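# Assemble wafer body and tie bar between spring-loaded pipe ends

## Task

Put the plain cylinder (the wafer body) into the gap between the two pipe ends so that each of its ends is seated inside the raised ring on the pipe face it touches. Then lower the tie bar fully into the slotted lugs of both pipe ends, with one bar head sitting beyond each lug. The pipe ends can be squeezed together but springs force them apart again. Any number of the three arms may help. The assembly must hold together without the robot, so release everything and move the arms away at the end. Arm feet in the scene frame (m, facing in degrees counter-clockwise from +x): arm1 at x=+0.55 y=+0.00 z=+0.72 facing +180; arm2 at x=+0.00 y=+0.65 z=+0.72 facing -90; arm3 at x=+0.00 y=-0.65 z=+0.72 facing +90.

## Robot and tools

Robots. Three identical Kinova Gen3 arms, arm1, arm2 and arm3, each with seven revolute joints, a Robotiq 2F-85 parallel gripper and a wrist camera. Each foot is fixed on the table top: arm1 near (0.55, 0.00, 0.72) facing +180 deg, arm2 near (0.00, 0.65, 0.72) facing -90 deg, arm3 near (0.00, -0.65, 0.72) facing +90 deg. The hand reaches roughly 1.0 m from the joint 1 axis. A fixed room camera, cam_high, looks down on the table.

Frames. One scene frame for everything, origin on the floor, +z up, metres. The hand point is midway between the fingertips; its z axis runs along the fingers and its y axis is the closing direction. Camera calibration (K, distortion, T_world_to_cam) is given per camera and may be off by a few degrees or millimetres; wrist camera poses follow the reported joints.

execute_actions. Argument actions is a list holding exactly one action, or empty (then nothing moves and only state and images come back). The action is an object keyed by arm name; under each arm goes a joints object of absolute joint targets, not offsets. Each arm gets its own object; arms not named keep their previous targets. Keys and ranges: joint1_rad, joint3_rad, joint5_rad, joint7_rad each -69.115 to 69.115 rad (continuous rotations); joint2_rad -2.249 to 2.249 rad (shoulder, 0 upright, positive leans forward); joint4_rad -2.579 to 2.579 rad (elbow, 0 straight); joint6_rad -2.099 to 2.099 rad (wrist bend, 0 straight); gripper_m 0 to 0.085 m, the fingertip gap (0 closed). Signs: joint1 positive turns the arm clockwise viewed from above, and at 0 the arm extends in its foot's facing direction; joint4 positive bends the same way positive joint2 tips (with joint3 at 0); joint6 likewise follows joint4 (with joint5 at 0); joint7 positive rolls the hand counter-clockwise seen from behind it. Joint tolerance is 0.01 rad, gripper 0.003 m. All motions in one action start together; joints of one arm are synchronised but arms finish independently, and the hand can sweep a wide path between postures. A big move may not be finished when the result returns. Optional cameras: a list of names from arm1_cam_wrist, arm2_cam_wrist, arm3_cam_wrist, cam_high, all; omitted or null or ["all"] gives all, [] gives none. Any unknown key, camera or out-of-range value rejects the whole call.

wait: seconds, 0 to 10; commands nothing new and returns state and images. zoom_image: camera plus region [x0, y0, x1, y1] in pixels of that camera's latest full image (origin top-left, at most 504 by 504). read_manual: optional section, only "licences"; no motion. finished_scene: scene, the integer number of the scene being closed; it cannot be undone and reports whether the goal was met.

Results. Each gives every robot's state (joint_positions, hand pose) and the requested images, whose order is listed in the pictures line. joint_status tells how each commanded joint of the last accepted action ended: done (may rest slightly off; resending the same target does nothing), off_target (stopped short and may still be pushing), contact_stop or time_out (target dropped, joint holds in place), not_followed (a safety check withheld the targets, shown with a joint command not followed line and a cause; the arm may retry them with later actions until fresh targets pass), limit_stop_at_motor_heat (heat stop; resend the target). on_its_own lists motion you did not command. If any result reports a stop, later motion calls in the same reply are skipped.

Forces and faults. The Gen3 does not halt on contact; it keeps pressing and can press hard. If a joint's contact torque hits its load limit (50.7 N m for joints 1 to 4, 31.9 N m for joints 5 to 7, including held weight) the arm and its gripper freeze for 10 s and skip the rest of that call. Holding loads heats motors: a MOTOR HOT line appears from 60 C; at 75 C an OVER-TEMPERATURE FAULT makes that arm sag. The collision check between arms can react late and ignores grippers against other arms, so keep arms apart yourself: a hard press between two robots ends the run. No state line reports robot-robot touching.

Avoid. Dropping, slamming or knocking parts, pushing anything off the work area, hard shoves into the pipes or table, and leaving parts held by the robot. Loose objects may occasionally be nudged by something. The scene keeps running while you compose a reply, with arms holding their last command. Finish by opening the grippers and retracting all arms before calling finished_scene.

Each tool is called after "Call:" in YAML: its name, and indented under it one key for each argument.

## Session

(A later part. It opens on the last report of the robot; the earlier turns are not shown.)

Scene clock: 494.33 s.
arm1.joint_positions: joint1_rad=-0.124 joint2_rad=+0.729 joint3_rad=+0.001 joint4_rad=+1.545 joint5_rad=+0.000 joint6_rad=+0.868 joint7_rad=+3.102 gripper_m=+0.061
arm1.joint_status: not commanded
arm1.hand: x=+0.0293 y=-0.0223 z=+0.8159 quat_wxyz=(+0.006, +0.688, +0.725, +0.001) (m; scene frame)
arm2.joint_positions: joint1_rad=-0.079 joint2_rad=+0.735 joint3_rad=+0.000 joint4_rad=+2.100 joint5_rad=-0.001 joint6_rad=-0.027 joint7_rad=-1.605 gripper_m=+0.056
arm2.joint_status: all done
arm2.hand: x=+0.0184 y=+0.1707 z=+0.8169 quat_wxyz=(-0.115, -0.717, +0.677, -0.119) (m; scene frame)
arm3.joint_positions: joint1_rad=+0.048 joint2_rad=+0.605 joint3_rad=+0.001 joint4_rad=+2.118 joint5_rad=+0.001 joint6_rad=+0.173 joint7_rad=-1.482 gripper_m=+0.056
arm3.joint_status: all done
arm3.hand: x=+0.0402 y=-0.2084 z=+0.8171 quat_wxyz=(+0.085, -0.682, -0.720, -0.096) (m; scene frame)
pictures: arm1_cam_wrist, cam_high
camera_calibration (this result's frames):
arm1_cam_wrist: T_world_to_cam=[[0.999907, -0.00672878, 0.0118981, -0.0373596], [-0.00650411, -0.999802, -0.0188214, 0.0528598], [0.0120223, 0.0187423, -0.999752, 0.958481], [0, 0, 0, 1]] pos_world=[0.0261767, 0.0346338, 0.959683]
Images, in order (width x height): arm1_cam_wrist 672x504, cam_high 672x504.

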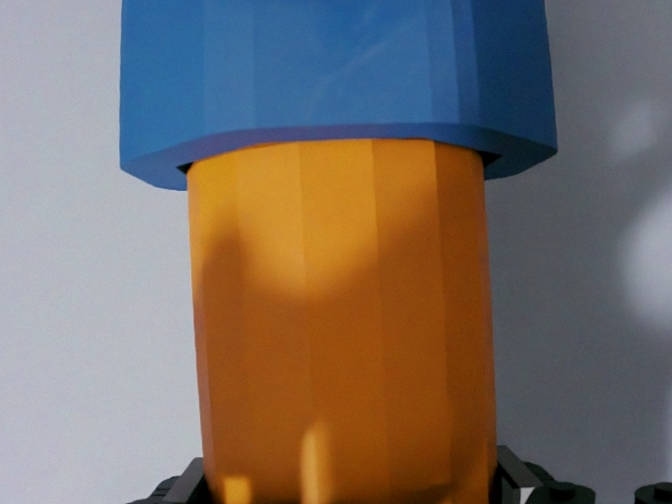

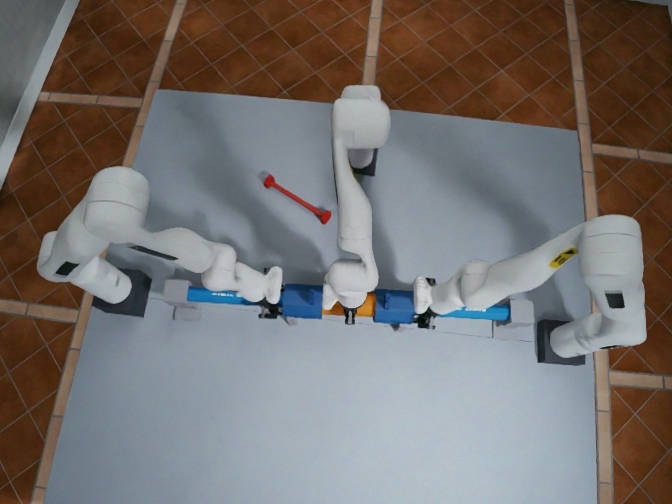

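Call:
execute_actions:
  actions:
    - {"arm1": {"joints": {"joint2_rad": 0.7259, "joint4_rad": 1.5436, "joint6_rad": 0.8721, "joint7_rad": 3.09}}, "arm2": {"joints": {"joint2_rad": 0.734, "joint4_rad": 2.0864, "joint6_rad": -0.0279}}, "arm3": {"joints": {"joint2_rad": 0.607, "joint4_rad": 2.0975, "joint6_rad": 0.1752}}}
  cameras: ["arm1_cam_wrist", "cam_high"]

Call:
zoom_image:
  camera: "cam_high"
  region: [330, 280, 410, 330]

Scene clock: 508.47 s.
arm1.joint_positions: joint1_rad=-0.123 joint2_rad=+0.727 joint3_rad=+0.001 joint4_rad=+1.544 joint5_rad=+0.000 joint6_rad=+0.872 joint7_rad=+3.090 gripper_m=+0.061
arm1.joint_status: all done
arm1.hand: x=+0.0297 y=-0.0222 z=+0.8170 quat_wxyz=(+0.006, +0.693, +0.721, +0.001) (m; scene frame)
arm2.joint_positions: joint1_rad=-0.079 joint2_rad=+0.736 joint3_rad=+0.000 joint4_rad=+2.094 joint5_rad=-0.001 joint6_rad=-0.022 joint7_rad=-1.605 gripper_m=+0.056
arm2.joint_status: all done
arm2.hand: x=+0.0185 y=+0.1692 z=+0.8168 quat_wxyz=(-0.115, -0.718, +0.677, -0.118) (m; scene frame)
arm3.joint_positions: joint1_rad=+0.048 joint2_rad=+0.609 joint3_rad=+0.000 joint4_rad=+2.107 joint5_rad=+0.001 joint6_rad=+0.183 joint7_rad=-1.481 gripper_m=+0.056
arm3.joint_status: all done
arm3.hand: x=+0.0402 y=-0.2062 z=+0.8165 quat_wxyz=(+0.084, -0.682, -0.721, -0.095) (m; scene frame)
pictures: arm1_cam_wrist, cam_high
camera_calibration (this result's frames):
arm1_cam_wrist: T_world_to_cam=[[0.99974, -0.0186563, 0.0131355, -0.0390125], [-0.0184023, -0.999646, -0.0192022, 0.0536855], [0.0134891, 0.0189555, -0.999729, 0.959548], [0, 0, 0, 1]] pos_world=[0.0270469, 0.03475, 0.960832]
Images, in order (width x height): arm1_cam_wrist 672x504, cam_high 672x504.

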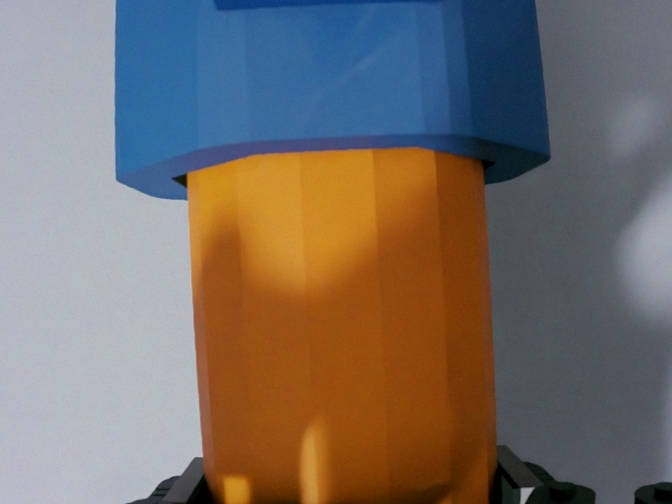

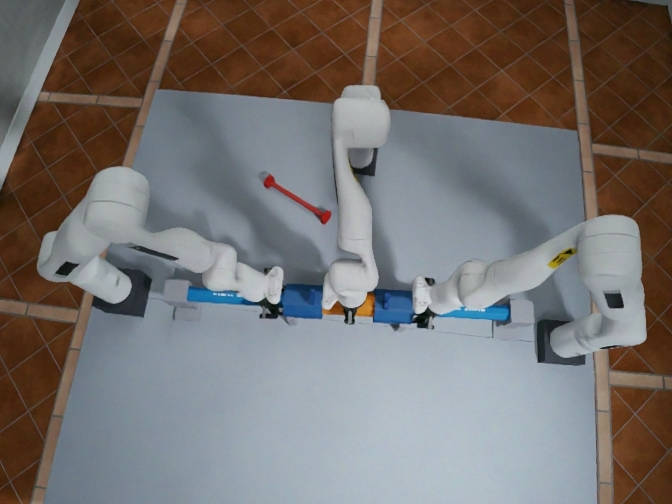

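Region (330, 280, 410, 330) of cam_high's 672x504 image, scaled by 6.300, with more detail than that image has; it fills the top 315 rows of this view, and the rest is white.

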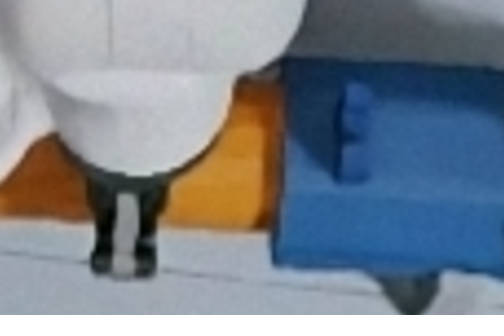

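Call:
execute_actions:
  actions:
    - {"arm1": {"joints": {"gripper_m": 0.085}}, "arm2": {"joints": {"joint2_rad": 0.7348, "joint4_rad": 2.0831, "joint6_rad": -0.0254}}}
  cameras: ["arm1_cam_wrist"]

Call:
execute_actions:
  actions:
    - {"arm1": {"joints": {"joint2_rad": 0.6334, "joint4_rad": 1.4691, "joint6_rad": 1.0391, "joint7_rad": 3.102}}}

Scene clock: 522.10 s.
arm1.joint_positions: joint1_rad=-0.124 joint2_rad=+0.726 joint3_rad=+0.000 joint4_rad=+1.544 joint5_rad=+0.000 joint6_rad=+0.872 joint7_rad=+3.090 gripper_m=+0.085
arm1.joint_status: all done
arm1.hand: x=+0.0292 y=-0.0230 z=+0.8179 quat_wxyz=(+0.006, +0.692, +0.722, +0.000) (m; scene frame)
arm2.joint_positions: joint1_rad=-0.079 joint2_rad=+0.737 joint3_rad=+0.000 joint4_rad=+2.092 joint5_rad=-0.001 joint6_rad=-0.019 joint7_rad=-1.605 gripper_m=+0.056
arm2.joint_status: all done
arm2.hand: x=+0.0185 y=+0.1691 z=+0.8164 quat_wxyz=(-0.114, -0.718, +0.677, -0.118) (m; scene frame)
arm3.joint_positions: joint1_rad=+0.048 joint2_rad=+0.610 joint3_rad=+0.000 joint4_rad=+2.107 joint5_rad=+0.000 joint6_rad=+0.182 joint7_rad=-1.482 gripper_m=+0.056
arm3.joint_status: not commanded
arm3.hand: x=+0.0402 y=-0.2061 z=+0.8164 quat_wxyz=(+0.084, -0.682, -0.721, -0.095) (m; scene frame)
pictures: arm1_cam_wrist
camera_calibration (this result's frames):
arm1_cam_wrist: T_world_to_cam=[[0.999779, -0.0176436, 0.0114622, -0.0371958], [-0.0174324, -0.999681, -0.0182697, 0.052054], [0.0117809, 0.0180658, -0.999767, 0.960481], [0, 0, 0, 1]] pos_world=[0.0267797, 0.0340292, 0.961635]
Images, in order (width x height): arm1_cam_wrist 672x504.

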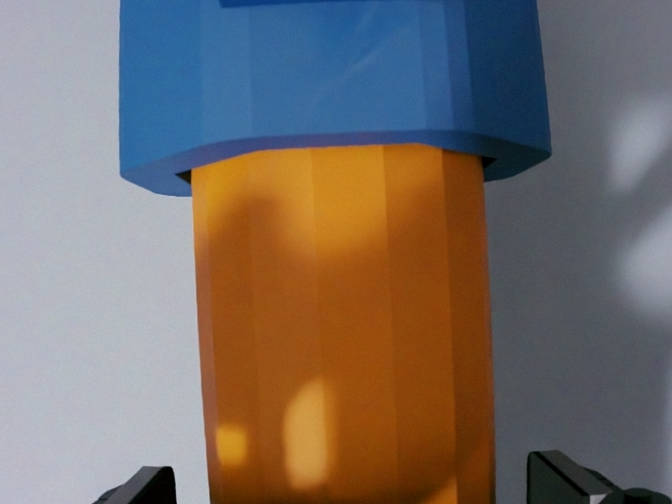

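Scene clock: 523.00 s.
arm1.joint_positions: joint1_rad=-0.124 joint2_rad=+0.634 joint3_rad=+0.000 joint4_rad=+1.469 joint5_rad=+0.000 joint6_rad=+1.039 joint7_rad=+3.102 gripper_m=+0.085
arm1.joint_status: all done
arm1.hand: x=+0.0286 y=-0.0225 z=+0.8851 quat_wxyz=(+0.006, +0.688, +0.726, +0.000) (m; scene frame)
arm2.joint_positions: joint1_rad=-0.079 joint2_rad=+0.737 joint3_rad=+0.000 joint4_rad=+2.092 joint5_rad=-0.001 joint6_rad=-0.019 joint7_rad=-1.605 gripper_m=+0.056
arm2.joint_status: not commanded
arm2.hand: x=+0.0185 y=+0.1691 z=+0.8164 quat_wxyz=(-0.114, -0.718, +0.677, -0.118) (m; scene frame)
arm3.joint_positions: joint1_rad=+0.048 joint2_rad=+0.610 joint3_rad=+0.000 joint4_rad=+2.107 joint5_rad=+0.000 joint6_rad=+0.182 joint7_rad=-1.482 gripper_m=+0.056
arm3.joint_status: not commanded
arm3.hand: x=+0.0402 y=-0.2061 z=+0.8164 quat_wxyz=(+0.084, -0.682, -0.721, -0.095) (m; scene frame)
pictures: arm1_cam_wrist, arm2_cam_wrist, arm3_cam_wrist, cam_high
camera_calibration (this result's frames):
arm1_cam_wrist: T_world_to_cam=[[0.999918, -0.00564489, 0.0114635, -0.0371116], [-0.00543599, -0.99982, -0.018173, 0.0533518], [0.011564, 0.0181092, -0.999769, 1.02769], [0, 0, 0, 1]] pos_world=[0.0255143, 0.034522, 1.02885]
arm2_cam_wrist: T_world_to_cam=[[-0.998958, -0.0320123, -0.0325425, 0.0536166], [-0.0188577, 0.938616, -0.344448, 0.18247], [0.0415715, -0.343475, -0.938241, 0.96806], [0, 0, 0, 1]] pos_world=[0.016758, 0.162952, 0.97287]
arm3_cam_wrist: T_world_to_cam=[[0.99796, 0.0630974, -0.00970157, -0.0159941], [0.0593763, -0.973239, -0.22199, 0.0313946], [-0.0234489, 0.220961, -0.975001, 0.989198], [0, 0, 0, 1]] pos_world=[0.037293, -0.187011, 0.971283]
Images, in order (width x height): arm1_cam_wrist 672x504, arm2_cam_wrist 672x504, arm3_cam_wrist 672x504, cam_high 672x504.

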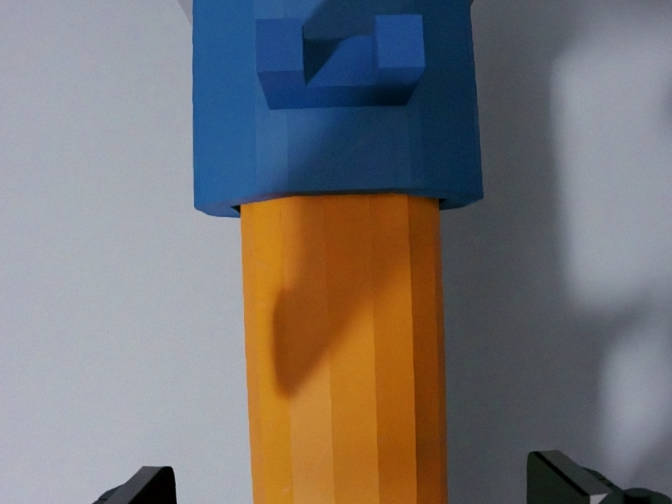

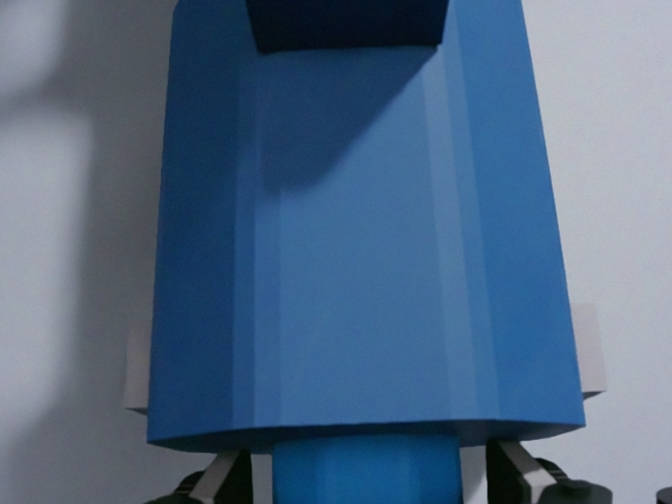

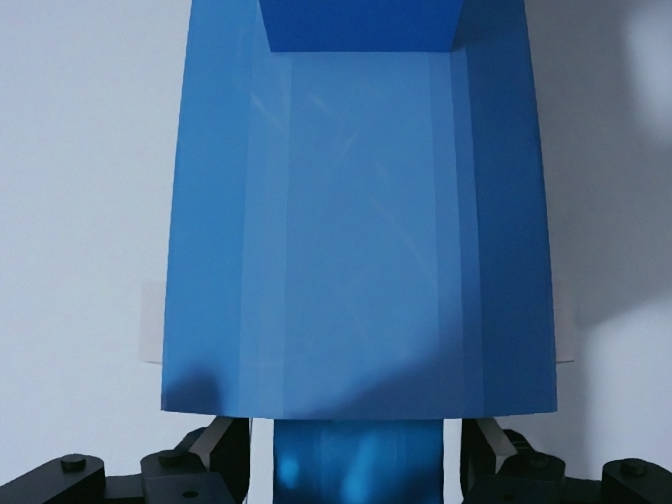

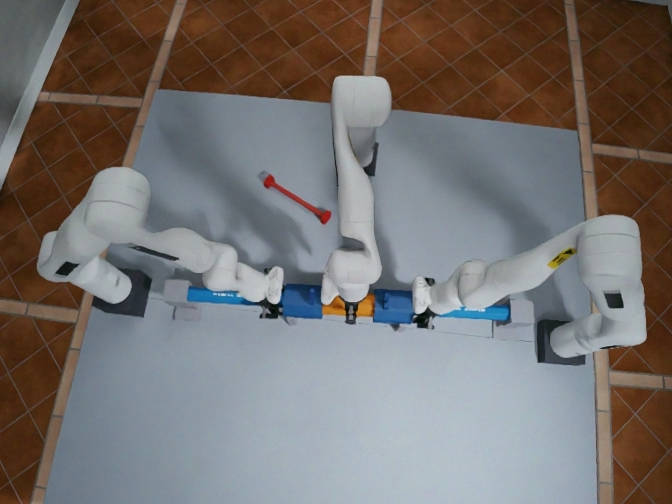

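Call:
execute_actions:
  actions:
    - {"arm1": {"joints": {"joint1_rad": 0.05, "joint2_rad": 0.2, "joint4_rad": 2.1, "joint6_rad": 0.84, "joint7_rad": 3.2}}}
  cameras: []

Call:
execute_actions:
  actions:
    - {"arm1": {"joints": {"joint1_rad": 0.7108, "joint2_rad": 0.2367, "joint4_rad": 2.4066, "joint6_rad": 0.4983, "joint7_rad": 3.3646}}}
  cameras: ["arm1_cam_wrist", "cam_high"]

Scene clock: 545.87 s.
arm1.joint_positions: joint1_rad=+0.050 joint2_rad=+0.200 joint3_rad=+0.000 joint4_rad=+2.100 joint5_rad=+0.000 joint6_rad=+0.840 joint7_rad=+3.200 gripper_m=+0.085
arm1.joint_status: all done
arm1.hand: x=+0.2330 y=+0.0518 z=+0.9095 quat_wxyz=(+0.005, +0.715, +0.699, +0.000) (m; scene frame)
arm2.joint_positions: joint1_rad=-0.079 joint2_rad=+0.737 joint3_rad=+0.000 joint4_rad=+2.092 joint5_rad=-0.001 joint6_rad=-0.019 joint7_rad=-1.605 gripper_m=+0.056
arm2.joint_status: not commanded
arm2.hand: x=+0.0185 y=+0.1691 z=+0.8164 quat_wxyz=(-0.114, -0.718, +0.677, -0.118) (m; scene frame)
arm3.joint_positions: joint1_rad=+0.048 joint2_rad=+0.610 joint3_rad=+0.000 joint4_rad=+2.107 joint5_rad=+0.000 joint6_rad=+0.182 joint7_rad=-1.482 gripper_m=+0.056
arm3.joint_status: not commanded
arm3.hand: x=+0.0402 y=-0.2061 z=+0.8164 quat_wxyz=(+0.084, -0.682, -0.721, -0.095) (m; scene frame)
pictures: none
No camera images: the call's "cameras" was empty. Leave "cameras" out to get every camera's image.

Scene clock: 547.83 s.
arm1.joint_positions: joint1_rad=+0.711 joint2_rad=+0.237 joint3_rad=+0.000 joint4_rad=+2.407 joint5_rad=+0.000 joint6_rad=+0.498 joint7_rad=+3.365 gripper_m=+0.085
arm1.joint_status: all done
arm1.hand: x=+0.3823 y=+0.1873 z=+0.8398 quat_wxyz=(+0.005, +0.865, +0.502, +0.002) (m; scene frame)
arm2.joint_positions: joint1_rad=-0.079 joint2_rad=+0.737 joint3_rad=+0.000 joint4_rad=+2.092 joint5_rad=-0.001 joint6_rad=-0.019 joint7_rad=-1.605 gripper_m=+0.056
arm2.joint_status: not commanded
arm2.hand: x=+0.0185 y=+0.1691 z=+0.8164 quat_wxyz=(-0.114, -0.718, +0.677, -0.118) (m; scene frame)
arm3.joint_positions: joint1_rad=+0.048 joint2_rad=+0.610 joint3_rad=+0.000 joint4_rad=+2.107 joint5_rad=+0.000 joint6_rad=+0.182 joint7_rad=-1.482 gripper_m=+0.056
arm3.joint_status: not commanded
arm3.hand: x=+0.0402 y=-0.2061 z=+0.8164 quat_wxyz=(+0.084, -0.682, -0.721, -0.095) (m; scene frame)
pictures: arm1_cam_wrist, cam_high
camera_calibration (this result's frames):
arm1_cam_wrist: T_world_to_cam=[[0.837546, -0.546185, 0.0140552, -0.227959], [-0.545796, -0.837571, -0.0241286, 0.445369], [0.0249509, 0.0125375, -0.99961, 0.970292], [0, 0, 0, 1]] pos_world=[0.409798, 0.236355, 0.983864]
Images, in order (width x height): arm1_cam_wrist 672x504, cam_high 672x504.

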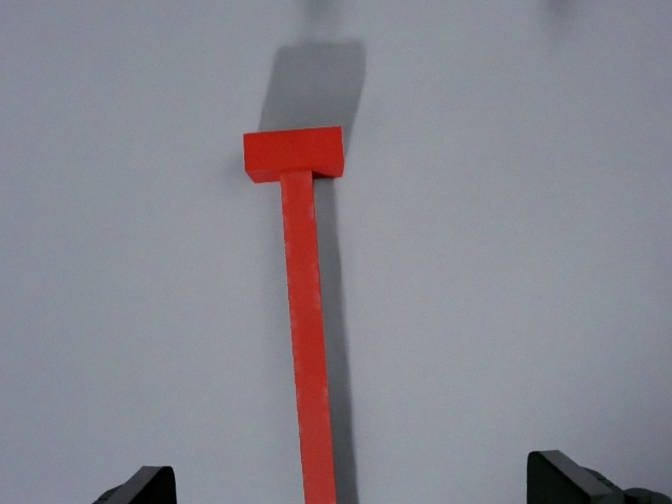

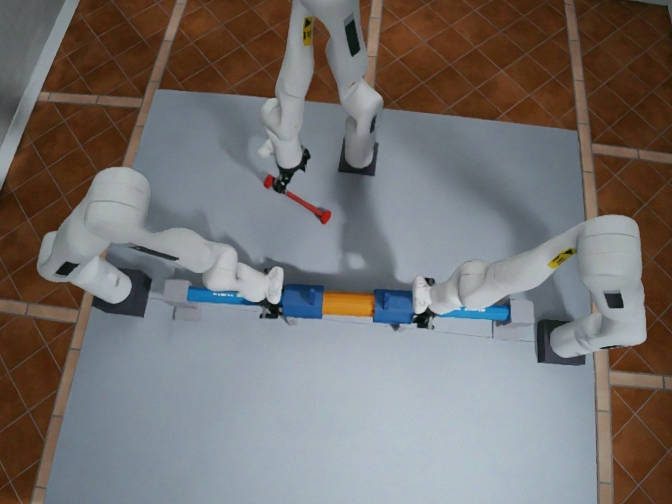

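Call:
execute_actions:
  actions:
    - {"arm1": {"joints": {"joint1_rad": 0.7216, "joint2_rad": 0.5871, "joint4_rad": 2.4691, "joint6_rad": 0.0854, "joint7_rad": 3.3911, "gripper_m": 0.04}}}
  cameras: ["arm1_cam_wrist"]

Scene clock: 565.07 s.
arm1.joint_positions: joint1_rad=+0.722 joint2_rad=+0.587 joint3_rad=+0.000 joint4_rad=+2.469 joint5_rad=+0.000 joint6_rad=+0.085 joint7_rad=+3.391 gripper_m=+0.040
arm1.joint_status: all done
arm1.hand: x=+0.3772 y=+0.1959 z=+0.7439 quat_wxyz=(+0.005, +0.861, +0.509, +0.002) (m; scene frame)
arm2.joint_positions: joint1_rad=-0.079 joint2_rad=+0.737 joint3_rad=+0.000 joint4_rad=+2.092 joint5_rad=-0.001 joint6_rad=-0.019 joint7_rad=-1.605 gripper_m=+0.056
arm2.joint_status: not commanded
arm2.hand: x=+0.0185 y=+0.1691 z=+0.8164 quat_wxyz=(-0.114, -0.718, +0.677, -0.118) (m; scene frame)
arm3.joint_positions: joint1_rad=+0.048 joint2_rad=+0.610 joint3_rad=+0.000 joint4_rad=+2.107 joint5_rad=+0.000 joint6_rad=+0.182 joint7_rad=-1.482 gripper_m=+0.056
arm3.joint_status: not commanded
arm3.hand: x=+0.0402 y=-0.2061 z=+0.8164 quat_wxyz=(+0.084, -0.682, -0.721, -0.095) (m; scene frame)
pictures: arm1_cam_wrist
camera_calibration (this result's frames):
arm1_cam_wrist: T_world_to_cam=[[0.845914, -0.533142, 0.0137577, -0.223043], [-0.53276, -0.845926, -0.0240009, 0.444107], [0.0244339, 0.0129731, -0.999617, 0.874617], [0, 0, 0, 1]] pos_world=[0.403907, 0.245421, 0.88801]
Images, in order (width x height): arm1_cam_wrist 672x504.

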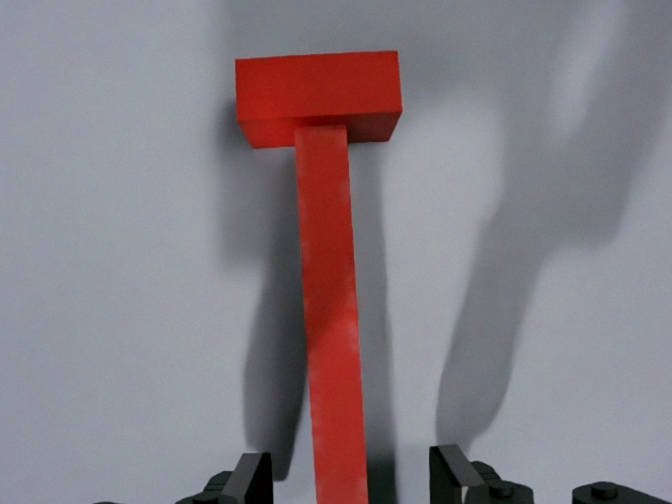

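Call:
execute_actions:
  actions:
    - {"arm1": {"joints": {"gripper_m": 0.003}}}
  cameras: []

Call:
execute_actions:
  actions:
    - {"arm1": {"joints": {"joint1_rad": -0.05, "joint2_rad": 0.17, "joint4_rad": 2.06, "joint6_rad": 0.9116, "joint7_rad": 3.176}}}
  cameras: ["arm1_cam_wrist"]

Call:
execute_actions:
  actions:
    - {"arm1": {"joints": {"joint1_rad": -0.0819, "joint2_rad": 0.5794, "joint4_rad": 1.4087, "joint6_rad": 1.1535, "joint7_rad": 3.1444}}}

Scene clock: 592.47 s.
arm1.joint_positions: joint1_rad=+0.722 joint2_rad=+0.586 joint3_rad=+0.000 joint4_rad=+2.469 joint5_rad=+0.000 joint6_rad=+0.086 joint7_rad=+3.391 gripper_m=+0.009
arm1.joint_status: gripper_m off_target (ended at +0.009, target +0.003)
arm1.hand: x=+0.3770 y=+0.1960 z=+0.7442 quat_wxyz=(+0.005, +0.861, +0.509, +0.002) (m; scene frame)
arm2.joint_positions: joint1_rad=-0.079 joint2_rad=+0.737 joint3_rad=+0.000 joint4_rad=+2.092 joint5_rad=-0.001 joint6_rad=-0.019 joint7_rad=-1.605 gripper_m=+0.056
arm2.joint_status: not commanded
arm2.hand: x=+0.0185 y=+0.1691 z=+0.8164 quat_wxyz=(-0.114, -0.718, +0.677, -0.118) (m; scene frame)
arm3.joint_positions: joint1_rad=+0.048 joint2_rad=+0.610 joint3_rad=+0.000 joint4_rad=+2.107 joint5_rad=+0.000 joint6_rad=+0.182 joint7_rad=-1.482 gripper_m=+0.056
arm3.joint_status: not commanded
arm3.hand: x=+0.0402 y=-0.2061 z=+0.8164 quat_wxyz=(+0.084, -0.682, -0.721, -0.095) (m; scene frame)
pictures: none
No camera images: the call's "cameras" was empty. Leave "cameras" out to get every camera's image.

Scene clock: 594.57 s.
arm1.joint_positions: joint1_rad=-0.050 joint2_rad=+0.171 joint3_rad=+0.000 joint4_rad=+2.061 joint5_rad=+0.000 joint6_rad=+0.912 joint7_rad=+3.176 gripper_m=+0.009
arm1.joint_status: all done
arm1.hand: x=+0.2285 y=+0.0203 z=+0.9286 quat_wxyz=(+0.006, +0.688, +0.726, +0.001) (m; scene frame)
arm2.joint_positions: joint1_rad=-0.079 joint2_rad=+0.737 joint3_rad=+0.000 joint4_rad=+2.092 joint5_rad=-0.001 joint6_rad=-0.019 joint7_rad=-1.605 gripper_m=+0.056
arm2.joint_status: not commanded
arm2.hand: x=+0.0185 y=+0.1691 z=+0.8164 quat_wxyz=(-0.114, -0.718, +0.677, -0.118) (m; scene frame)
arm3.joint_positions: joint1_rad=+0.048 joint2_rad=+0.610 joint3_rad=+0.000 joint4_rad=+2.107 joint5_rad=+0.000 joint6_rad=+0.182 joint7_rad=-1.482 gripper_m=+0.056
arm3.joint_status: not commanded
arm3.hand: x=+0.0402 y=-0.2061 z=+0.8164 quat_wxyz=(+0.084, -0.682, -0.721, -0.095) (m; scene frame)
pictures: arm1_cam_wrist
camera_calibration (this result's frames):
arm1_cam_wrist: T_world_to_cam=[[0.999902, -0.00601108, 0.012655, -0.238367], [-0.00577977, -0.999817, -0.0182362, 0.0981849], [0.0127623, 0.0181613, -0.999754, 1.0678], [0, 0, 0, 1]] pos_world=[0.225284, 0.0773415, 1.07234]
Images, in order (width x height): arm1_cam_wrist 672x504.

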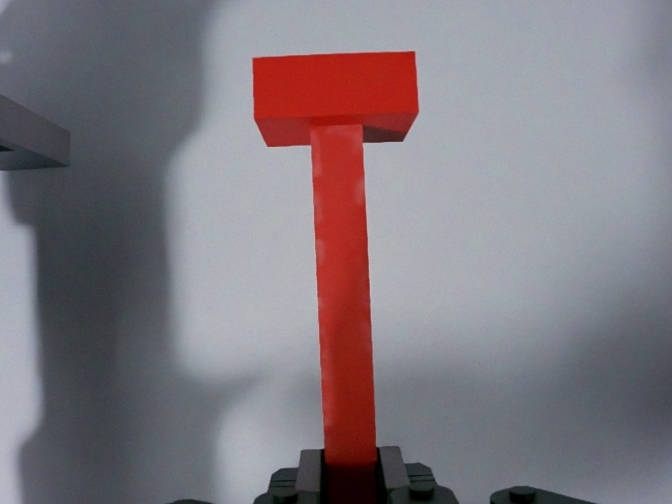

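Scene clock: 596.47 s.
arm1.joint_positions: joint1_rad=-0.082 joint2_rad=+0.580 joint3_rad=+0.000 joint4_rad=+1.409 joint5_rad=+0.000 joint6_rad=+1.153 joint7_rad=+3.144 gripper_m=+0.009
arm1.joint_status: all done
arm1.hand: x=+0.0303 y=+0.0000 z=+0.9292 quat_wxyz=(+0.006, +0.688, +0.726, +0.001) (m; scene frame)
arm2.joint_positions: joint1_rad=-0.079 joint2_rad=+0.737 joint3_rad=+0.000 joint4_rad=+2.092 joint5_rad=-0.001 joint6_rad=-0.019 joint7_rad=-1.605 gripper_m=+0.056
arm2.joint_status: not commanded
arm2.hand: x=+0.0185 y=+0.1691 z=+0.8164 quat_wxyz=(-0.114, -0.718, +0.677, -0.118) (m; scene frame)
arm3.joint_positions: joint1_rad=+0.048 joint2_rad=+0.610 joint3_rad=+0.000 joint4_rad=+2.107 joint5_rad=+0.000 joint6_rad=+0.182 joint7_rad=-1.482 gripper_m=+0.056
arm3.joint_status: not commanded
arm3.hand: x=+0.0402 y=-0.2061 z=+0.8164 quat_wxyz=(+0.084, -0.682, -0.721, -0.095) (m; scene frame)
pictures: arm1_cam_wrist, arm2_cam_wrist, arm3_cam_wrist, cam_high
camera_calibration (this result's frames):
arm1_cam_wrist: T_world_to_cam=[[0.999901, -0.0055361, 0.0129518, -0.0405476], [-0.00529838, -0.999818, -0.0183168, 0.0768018], [0.0130508, 0.0182464, -0.999748, 1.07133], [0, 0, 0, 1]] pos_world=[0.0269688, 0.0570155, 1.07299]
arm2_cam_wrist: T_world_to_cam=[[-0.998958, -0.0320122, -0.0325425, 0.0536165], [-0.0188577, 0.938616, -0.344448, 0.18247], [0.0415714, -0.343475, -0.938241, 0.96806], [0, 0, 0, 1]] pos_world=[0.0167579, 0.162952, 0.97287]
arm3_cam_wrist: T_world_to_cam=[[0.99796, 0.0630975, -0.00970157, -0.015994], [0.0593765, -0.973239, -0.22199, 0.0313944], [-0.023449, 0.220961, -0.975001, 0.989198], [0, 0, 0, 1]] pos_world=[0.037293, -0.187011, 0.971283]
Images, in order (width x height): arm1_cam_wrist 672x504, arm2_cam_wrist 672x504, arm3_cam_wrist 672x504, cam_high 672x504.

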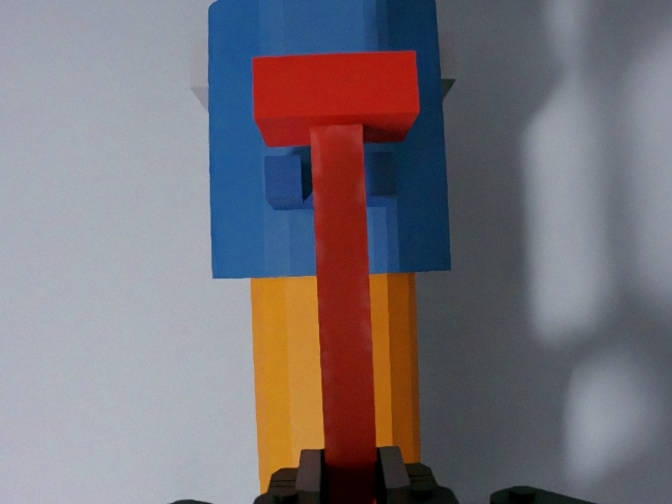

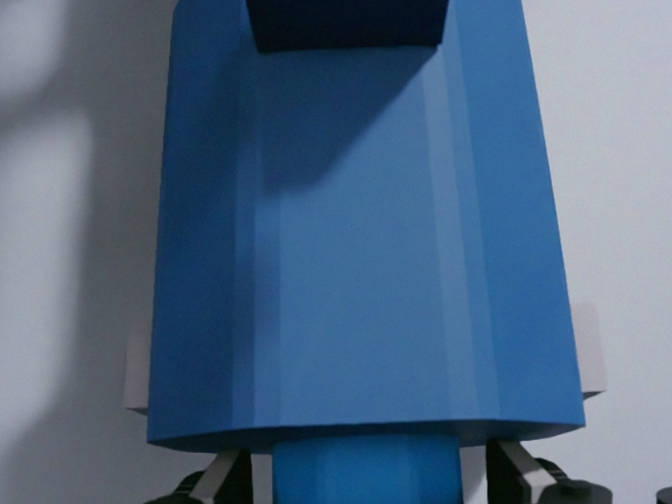

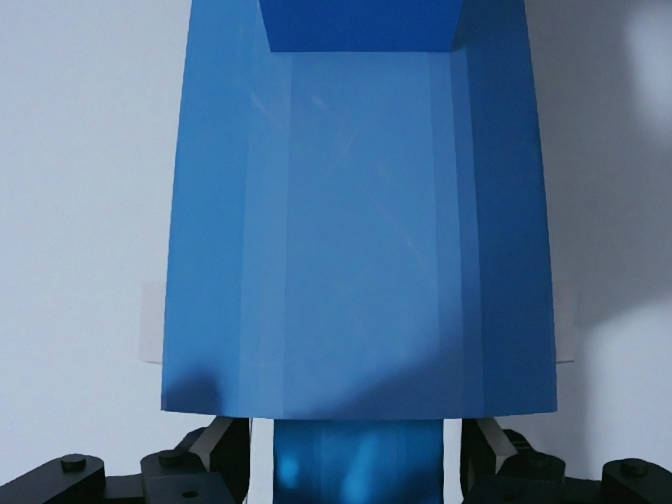

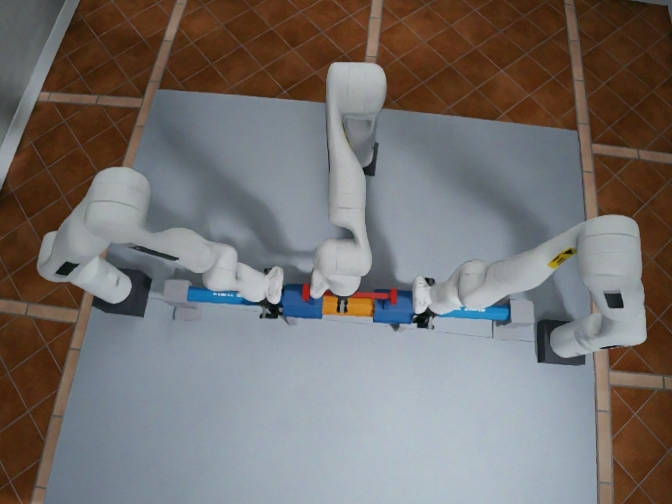

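Call:
zoom_image:
  camera: "arm1_cam_wrist"
  region: [240, 100, 430, 230]

Call:
zoom_image:
  camera: "cam_high"
  region: [290, 275, 410, 325]

Region (240, 100, 430, 230) of arm1_cam_wrist's 672x504 image, scaled by 2.653; it fills the top 345 rows of this view, and the rest is white.

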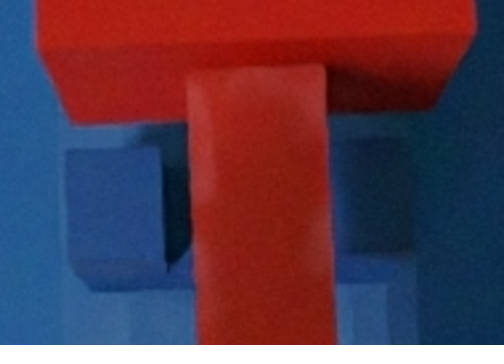

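Region (290, 275, 410, 325) of cam_high's 672x504 image, scaled by 4.200, with more detail than that image has; it fills the top 210 rows of this view, and the rest is white.

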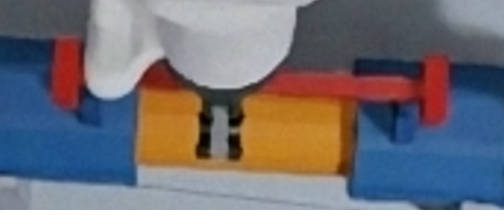

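Call:
execute_actions:
  actions:
    - {"arm1": {"joints": {"joint2_rad": 0.6025, "joint4_rad": 1.427, "joint6_rad": 1.1121, "joint7_rad": 3.1354}}}

Scene clock: 625.27 s.
arm1.joint_positions: joint1_rad=-0.082 joint2_rad=+0.604 joint3_rad=+0.000 joint4_rad=+1.428 joint5_rad=+0.000 joint6_rad=+1.112 joint7_rad=+3.135 gripper_m=+0.009
arm1.joint_status: all done
arm1.hand: x=+0.0279 y=-0.0002 z=+0.9120 quat_wxyz=(+0.006, +0.691, +0.723, +0.001) (m; scene frame)
arm2.joint_positions: joint1_rad=-0.079 joint2_rad=+0.737 joint3_rad=+0.000 joint4_rad=+2.092 joint5_rad=-0.001 joint6_rad=-0.019 joint7_rad=-1.605 gripper_m=+0.056
arm2.joint_status: not commanded
arm2.hand: x=+0.0185 y=+0.1691 z=+0.8164 quat_wxyz=(-0.114, -0.718, +0.677, -0.118) (m; scene frame)
arm3.joint_positions: joint1_rad=+0.048 joint2_rad=+0.610 joint3_rad=+0.000 joint4_rad=+2.107 joint5_rad=+0.000 joint6_rad=+0.182 joint7_rad=-1.482 gripper_m=+0.056
arm3.joint_status: not commanded
arm3.hand: x=+0.0402 y=-0.2061 z=+0.8164 quat_wxyz=(+0.084, -0.682, -0.721, -0.095) (m; scene frame)
pictures: arm1_cam_wrist, arm2_cam_wrist, arm3_cam_wrist, cam_high
camera_calibration (this result's frames):
arm1_cam_wrist: T_world_to_cam=[[0.999809, -0.0145277, 0.0131061, -0.0380922], [-0.0142851, -0.999728, -0.0184157, 0.0765513], [0.0133701, 0.018225, -0.999745, 1.05408], [0, 0, 0, 1]] pos_world=[0.0250852, 0.0567665, 1.05572]
arm2_cam_wrist: T_world_to_cam=[[-0.998958, -0.0320119, -0.0325425, 0.0536164], [-0.0188574, 0.938616, -0.344448, 0.18247], [0.0415714, -0.343475, -0.938241, 0.96806], [0, 0, 0, 1]] pos_world=[0.0167579, 0.162952, 0.97287]
arm3_cam_wrist: T_world_to_cam=[[0.99796, 0.0630976, -0.00970158, -0.015994], [0.0593765, -0.973239, -0.22199, 0.0313945], [-0.023449, 0.220961, -0.975001, 0.989198], [0, 0, 0, 1]] pos_world=[0.0372929, -0.187011, 0.971283]
Images, in order (width x height): arm1_cam_wrist 672x504, arm2_cam_wrist 672x504, arm3_cam_wrist 672x504, cam_high 672x504.

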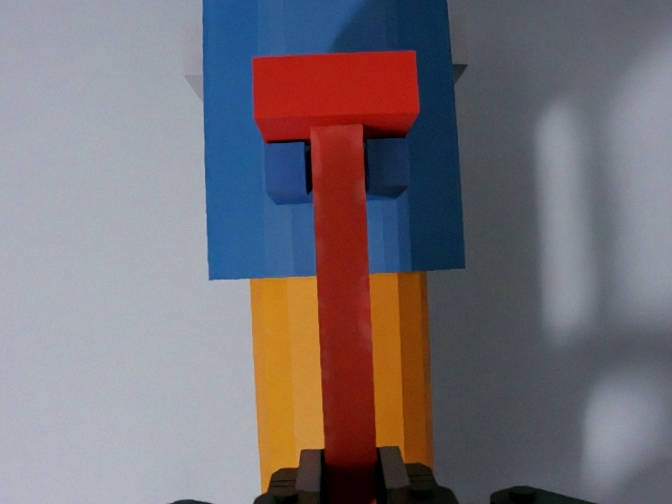

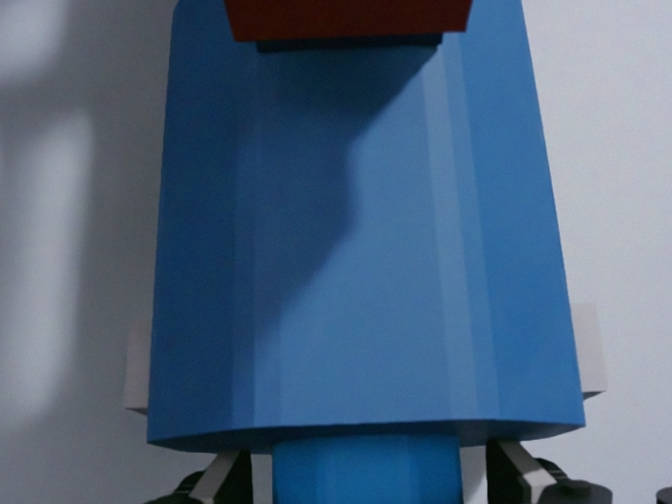

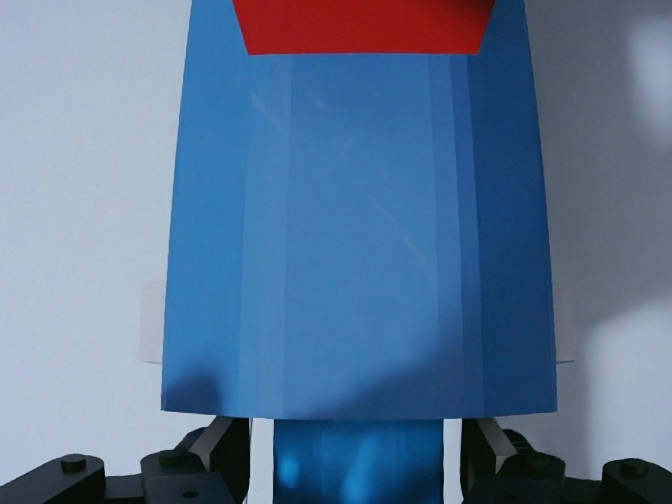

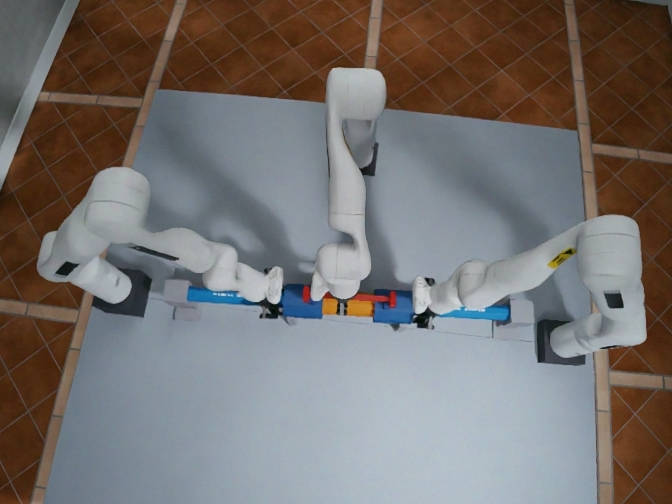

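Call:
execute_actions:
  actions:
    - {"arm1": {"joints": {"joint2_rad": 0.6199, "joint4_rad": 1.45, "joint6_rad": 1.0716}}}
  cameras: ["arm1_cam_wrist", "arm2_cam_wrist", "arm3_cam_wrist"]

Scene clock: 635.40 s.
arm1.joint_positions: joint1_rad=-0.082 joint2_rad=+0.619 joint3_rad=+0.000 joint4_rad=+1.450 joint5_rad=+0.000 joint6_rad=+1.072 joint7_rad=+3.135 gripper_m=+0.009
arm1.joint_status: all done
arm1.hand: x=+0.0273 y=-0.0003 z=+0.8979 quat_wxyz=(+0.005, +0.691, +0.723, +0.000) (m; scene frame)
arm2.joint_positions: joint1_rad=-0.079 joint2_rad=+0.738 joint3_rad=+0.000 joint4_rad=+2.092 joint5_rad=-0.001 joint6_rad=-0.019 joint7_rad=-1.605 gripper_m=+0.056
arm2.joint_status: not commanded
arm2.hand: x=+0.0185 y=+0.1691 z=+0.8164 quat_wxyz=(-0.114, -0.718, +0.677, -0.118) (m; scene frame)
arm3.joint_positions: joint1_rad=+0.048 joint2_rad=+0.610 joint3_rad=+0.000 joint4_rad=+2.107 joint5_rad=+0.001 joint6_rad=+0.182 joint7_rad=-1.482 gripper_m=+0.056
arm3.joint_status: not commanded
arm3.hand: x=+0.0402 y=-0.2061 z=+0.8164 quat_wxyz=(+0.084, -0.682, -0.721, -0.095) (m; scene frame)
pictures: arm1_cam_wrist, arm2_cam_wrist, arm3_cam_wrist
camera_calibration (this result's frames):
arm1_cam_wrist: T_world_to_cam=[[0.999843, -0.014545, 0.0101503, -0.0345949], [-0.0143565, -0.999728, -0.0184068, 0.076182], [0.0104152, 0.0182582, -0.999779, 1.04011], [0, 0, 0, 1]] pos_world=[0.0248502, 0.0566675, 1.04164]
arm2_cam_wrist: T_world_to_cam=[[-0.998958, -0.0320111, -0.0325375, 0.0536085], [-0.0188594, 0.938625, -0.344423, 0.182439], [0.0415658, -0.34345, -0.938251, 0.968042], [0, 0, 0, 1]] pos_world=[0.0167558, 0.162949, 0.972846]
arm3_cam_wrist: T_world_to_cam=[[0.99796, 0.0630961, -0.00969875, -0.0159999], [0.059376, -0.973243, -0.221976, 0.0313798], [-0.023445, 0.220947, -0.975004, 0.989184], [0, 0, 0, 1]] pos_world=[0.0372955, -0.187007, 0.971269]
Images, in order (width x height): arm1_cam_wrist 672x504, arm2_cam_wrist 672x504, arm3_cam_wrist 672x504.

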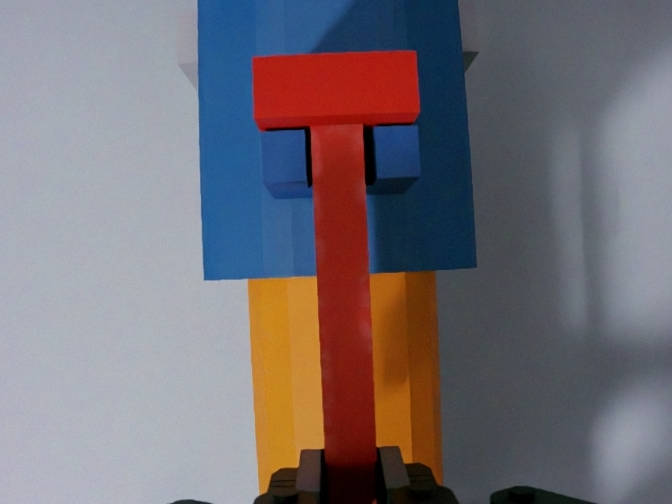

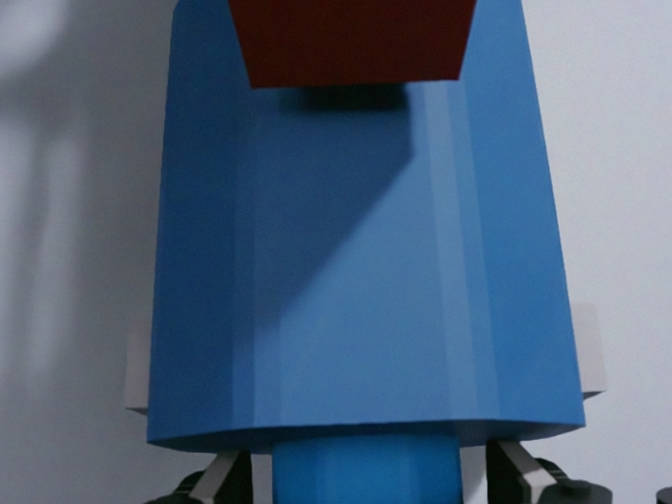

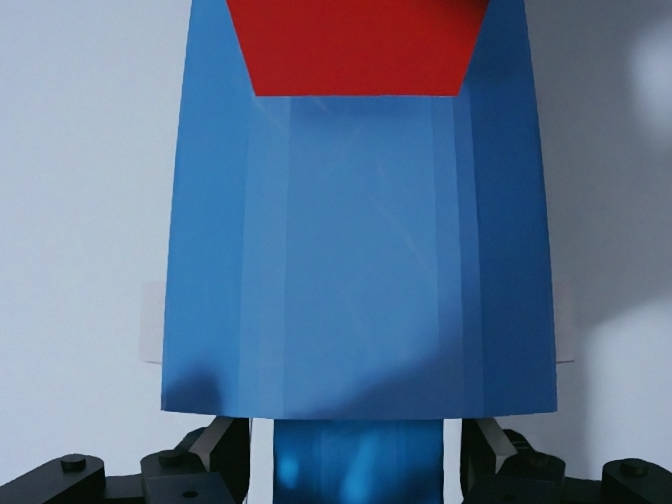

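Call:
execute_actions:
  actions: []

Scene clock: 660.03 s.
arm1.joint_positions: joint1_rad=-0.082 joint2_rad=+0.619 joint3_rad=+0.000 joint4_rad=+1.450 joint5_rad=+0.000 joint6_rad=+1.072 joint7_rad=+3.135 gripper_m=+0.009
arm1.joint_status: all done
arm1.hand: x=+0.0273 y=-0.0003 z=+0.8979 quat_wxyz=(+0.005, +0.691, +0.723, +0.000) (m; scene frame)
arm2.joint_positions: joint1_rad=-0.079 joint2_rad=+0.738 joint3_rad=+0.000 joint4_rad=+2.092 joint5_rad=-0.001 joint6_rad=-0.019 joint7_rad=-1.605 gripper_m=+0.056
arm2.joint_status: not commanded
arm2.hand: x=+0.0185 y=+0.1691 z=+0.8164 quat_wxyz=(-0.114, -0.718, +0.677, -0.118) (m; scene frame)
arm3.joint_positions: joint1_rad=+0.048 joint2_rad=+0.610 joint3_rad=+0.000 joint4_rad=+2.107 joint5_rad=+0.001 joint6_rad=+0.182 joint7_rad=-1.482 gripper_m=+0.056
arm3.joint_status: not commanded
arm3.hand: x=+0.0402 y=-0.2061 z=+0.8164 quat_wxyz=(+0.084, -0.682, -0.721, -0.095) (m; scene frame)
pictures: arm1_cam_wrist, arm2_cam_wrist, arm3_cam_wrist, cam_high
camera_calibration (this result's frames):
arm1_cam_wrist: T_world_to_cam=[[0.999843, -0.0145454, 0.0101496, -0.0345943], [-0.0143568, -0.999727, -0.0184078, 0.0761831], [0.0104146, 0.0182592, -0.999779, 1.04011], [0, 0, 0, 1]] pos_world=[0.0248503, 0.0566675, 1.04164]
arm2_cam_wrist: T_world_to_cam=[[-0.998958, -0.0320112, -0.0325375, 0.0536086], [-0.0188595, 0.938625, -0.344423, 0.182439], [0.0415659, -0.34345, -0.938251, 0.968042], [0, 0, 0, 1]] pos_world=[0.0167559, 0.162949, 0.972846]
arm3_cam_wrist: T_world_to_cam=[[0.99796, 0.0630962, -0.00969885, -0.0159997], [0.0593761, -0.973243, -0.221976, 0.0313797], [-0.0234451, 0.220947, -0.975004, 0.989184], [0, 0, 0, 1]] pos_world=[0.0372954, -0.187007, 0.971269]
Images, in order (width x height): arm1_cam_wrist 672x504, arm2_cam_wrist 672x504, arm3_cam_wrist 672x504, cam_high 672x504.

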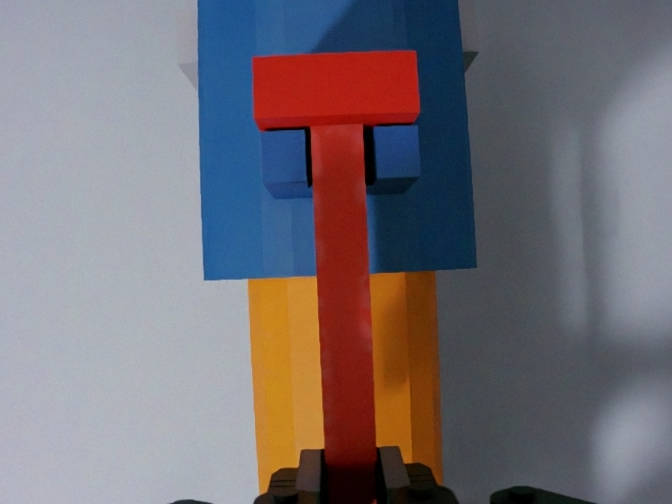

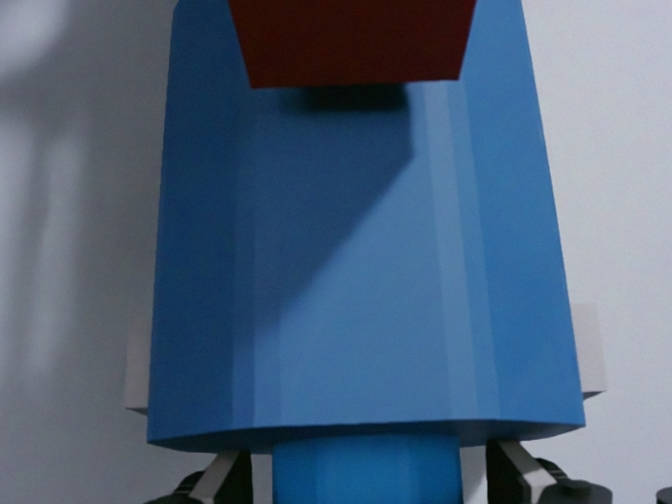

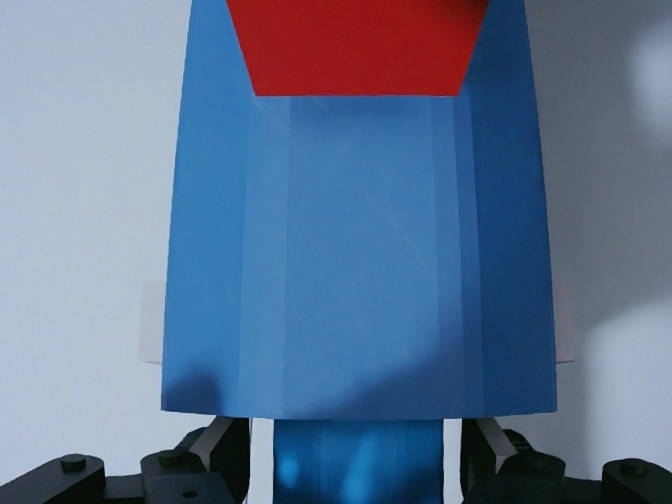

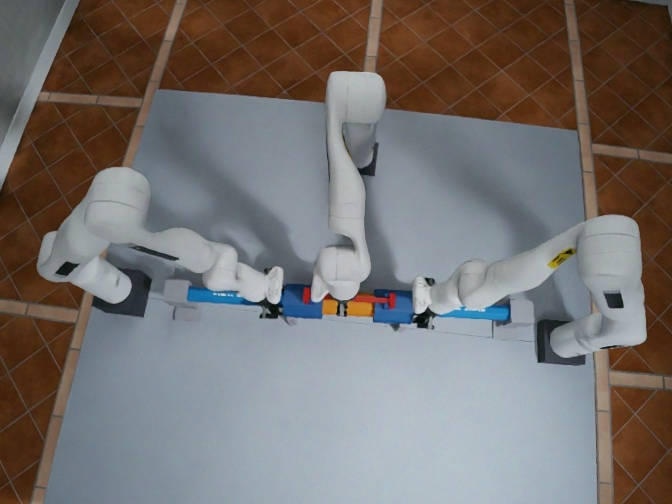

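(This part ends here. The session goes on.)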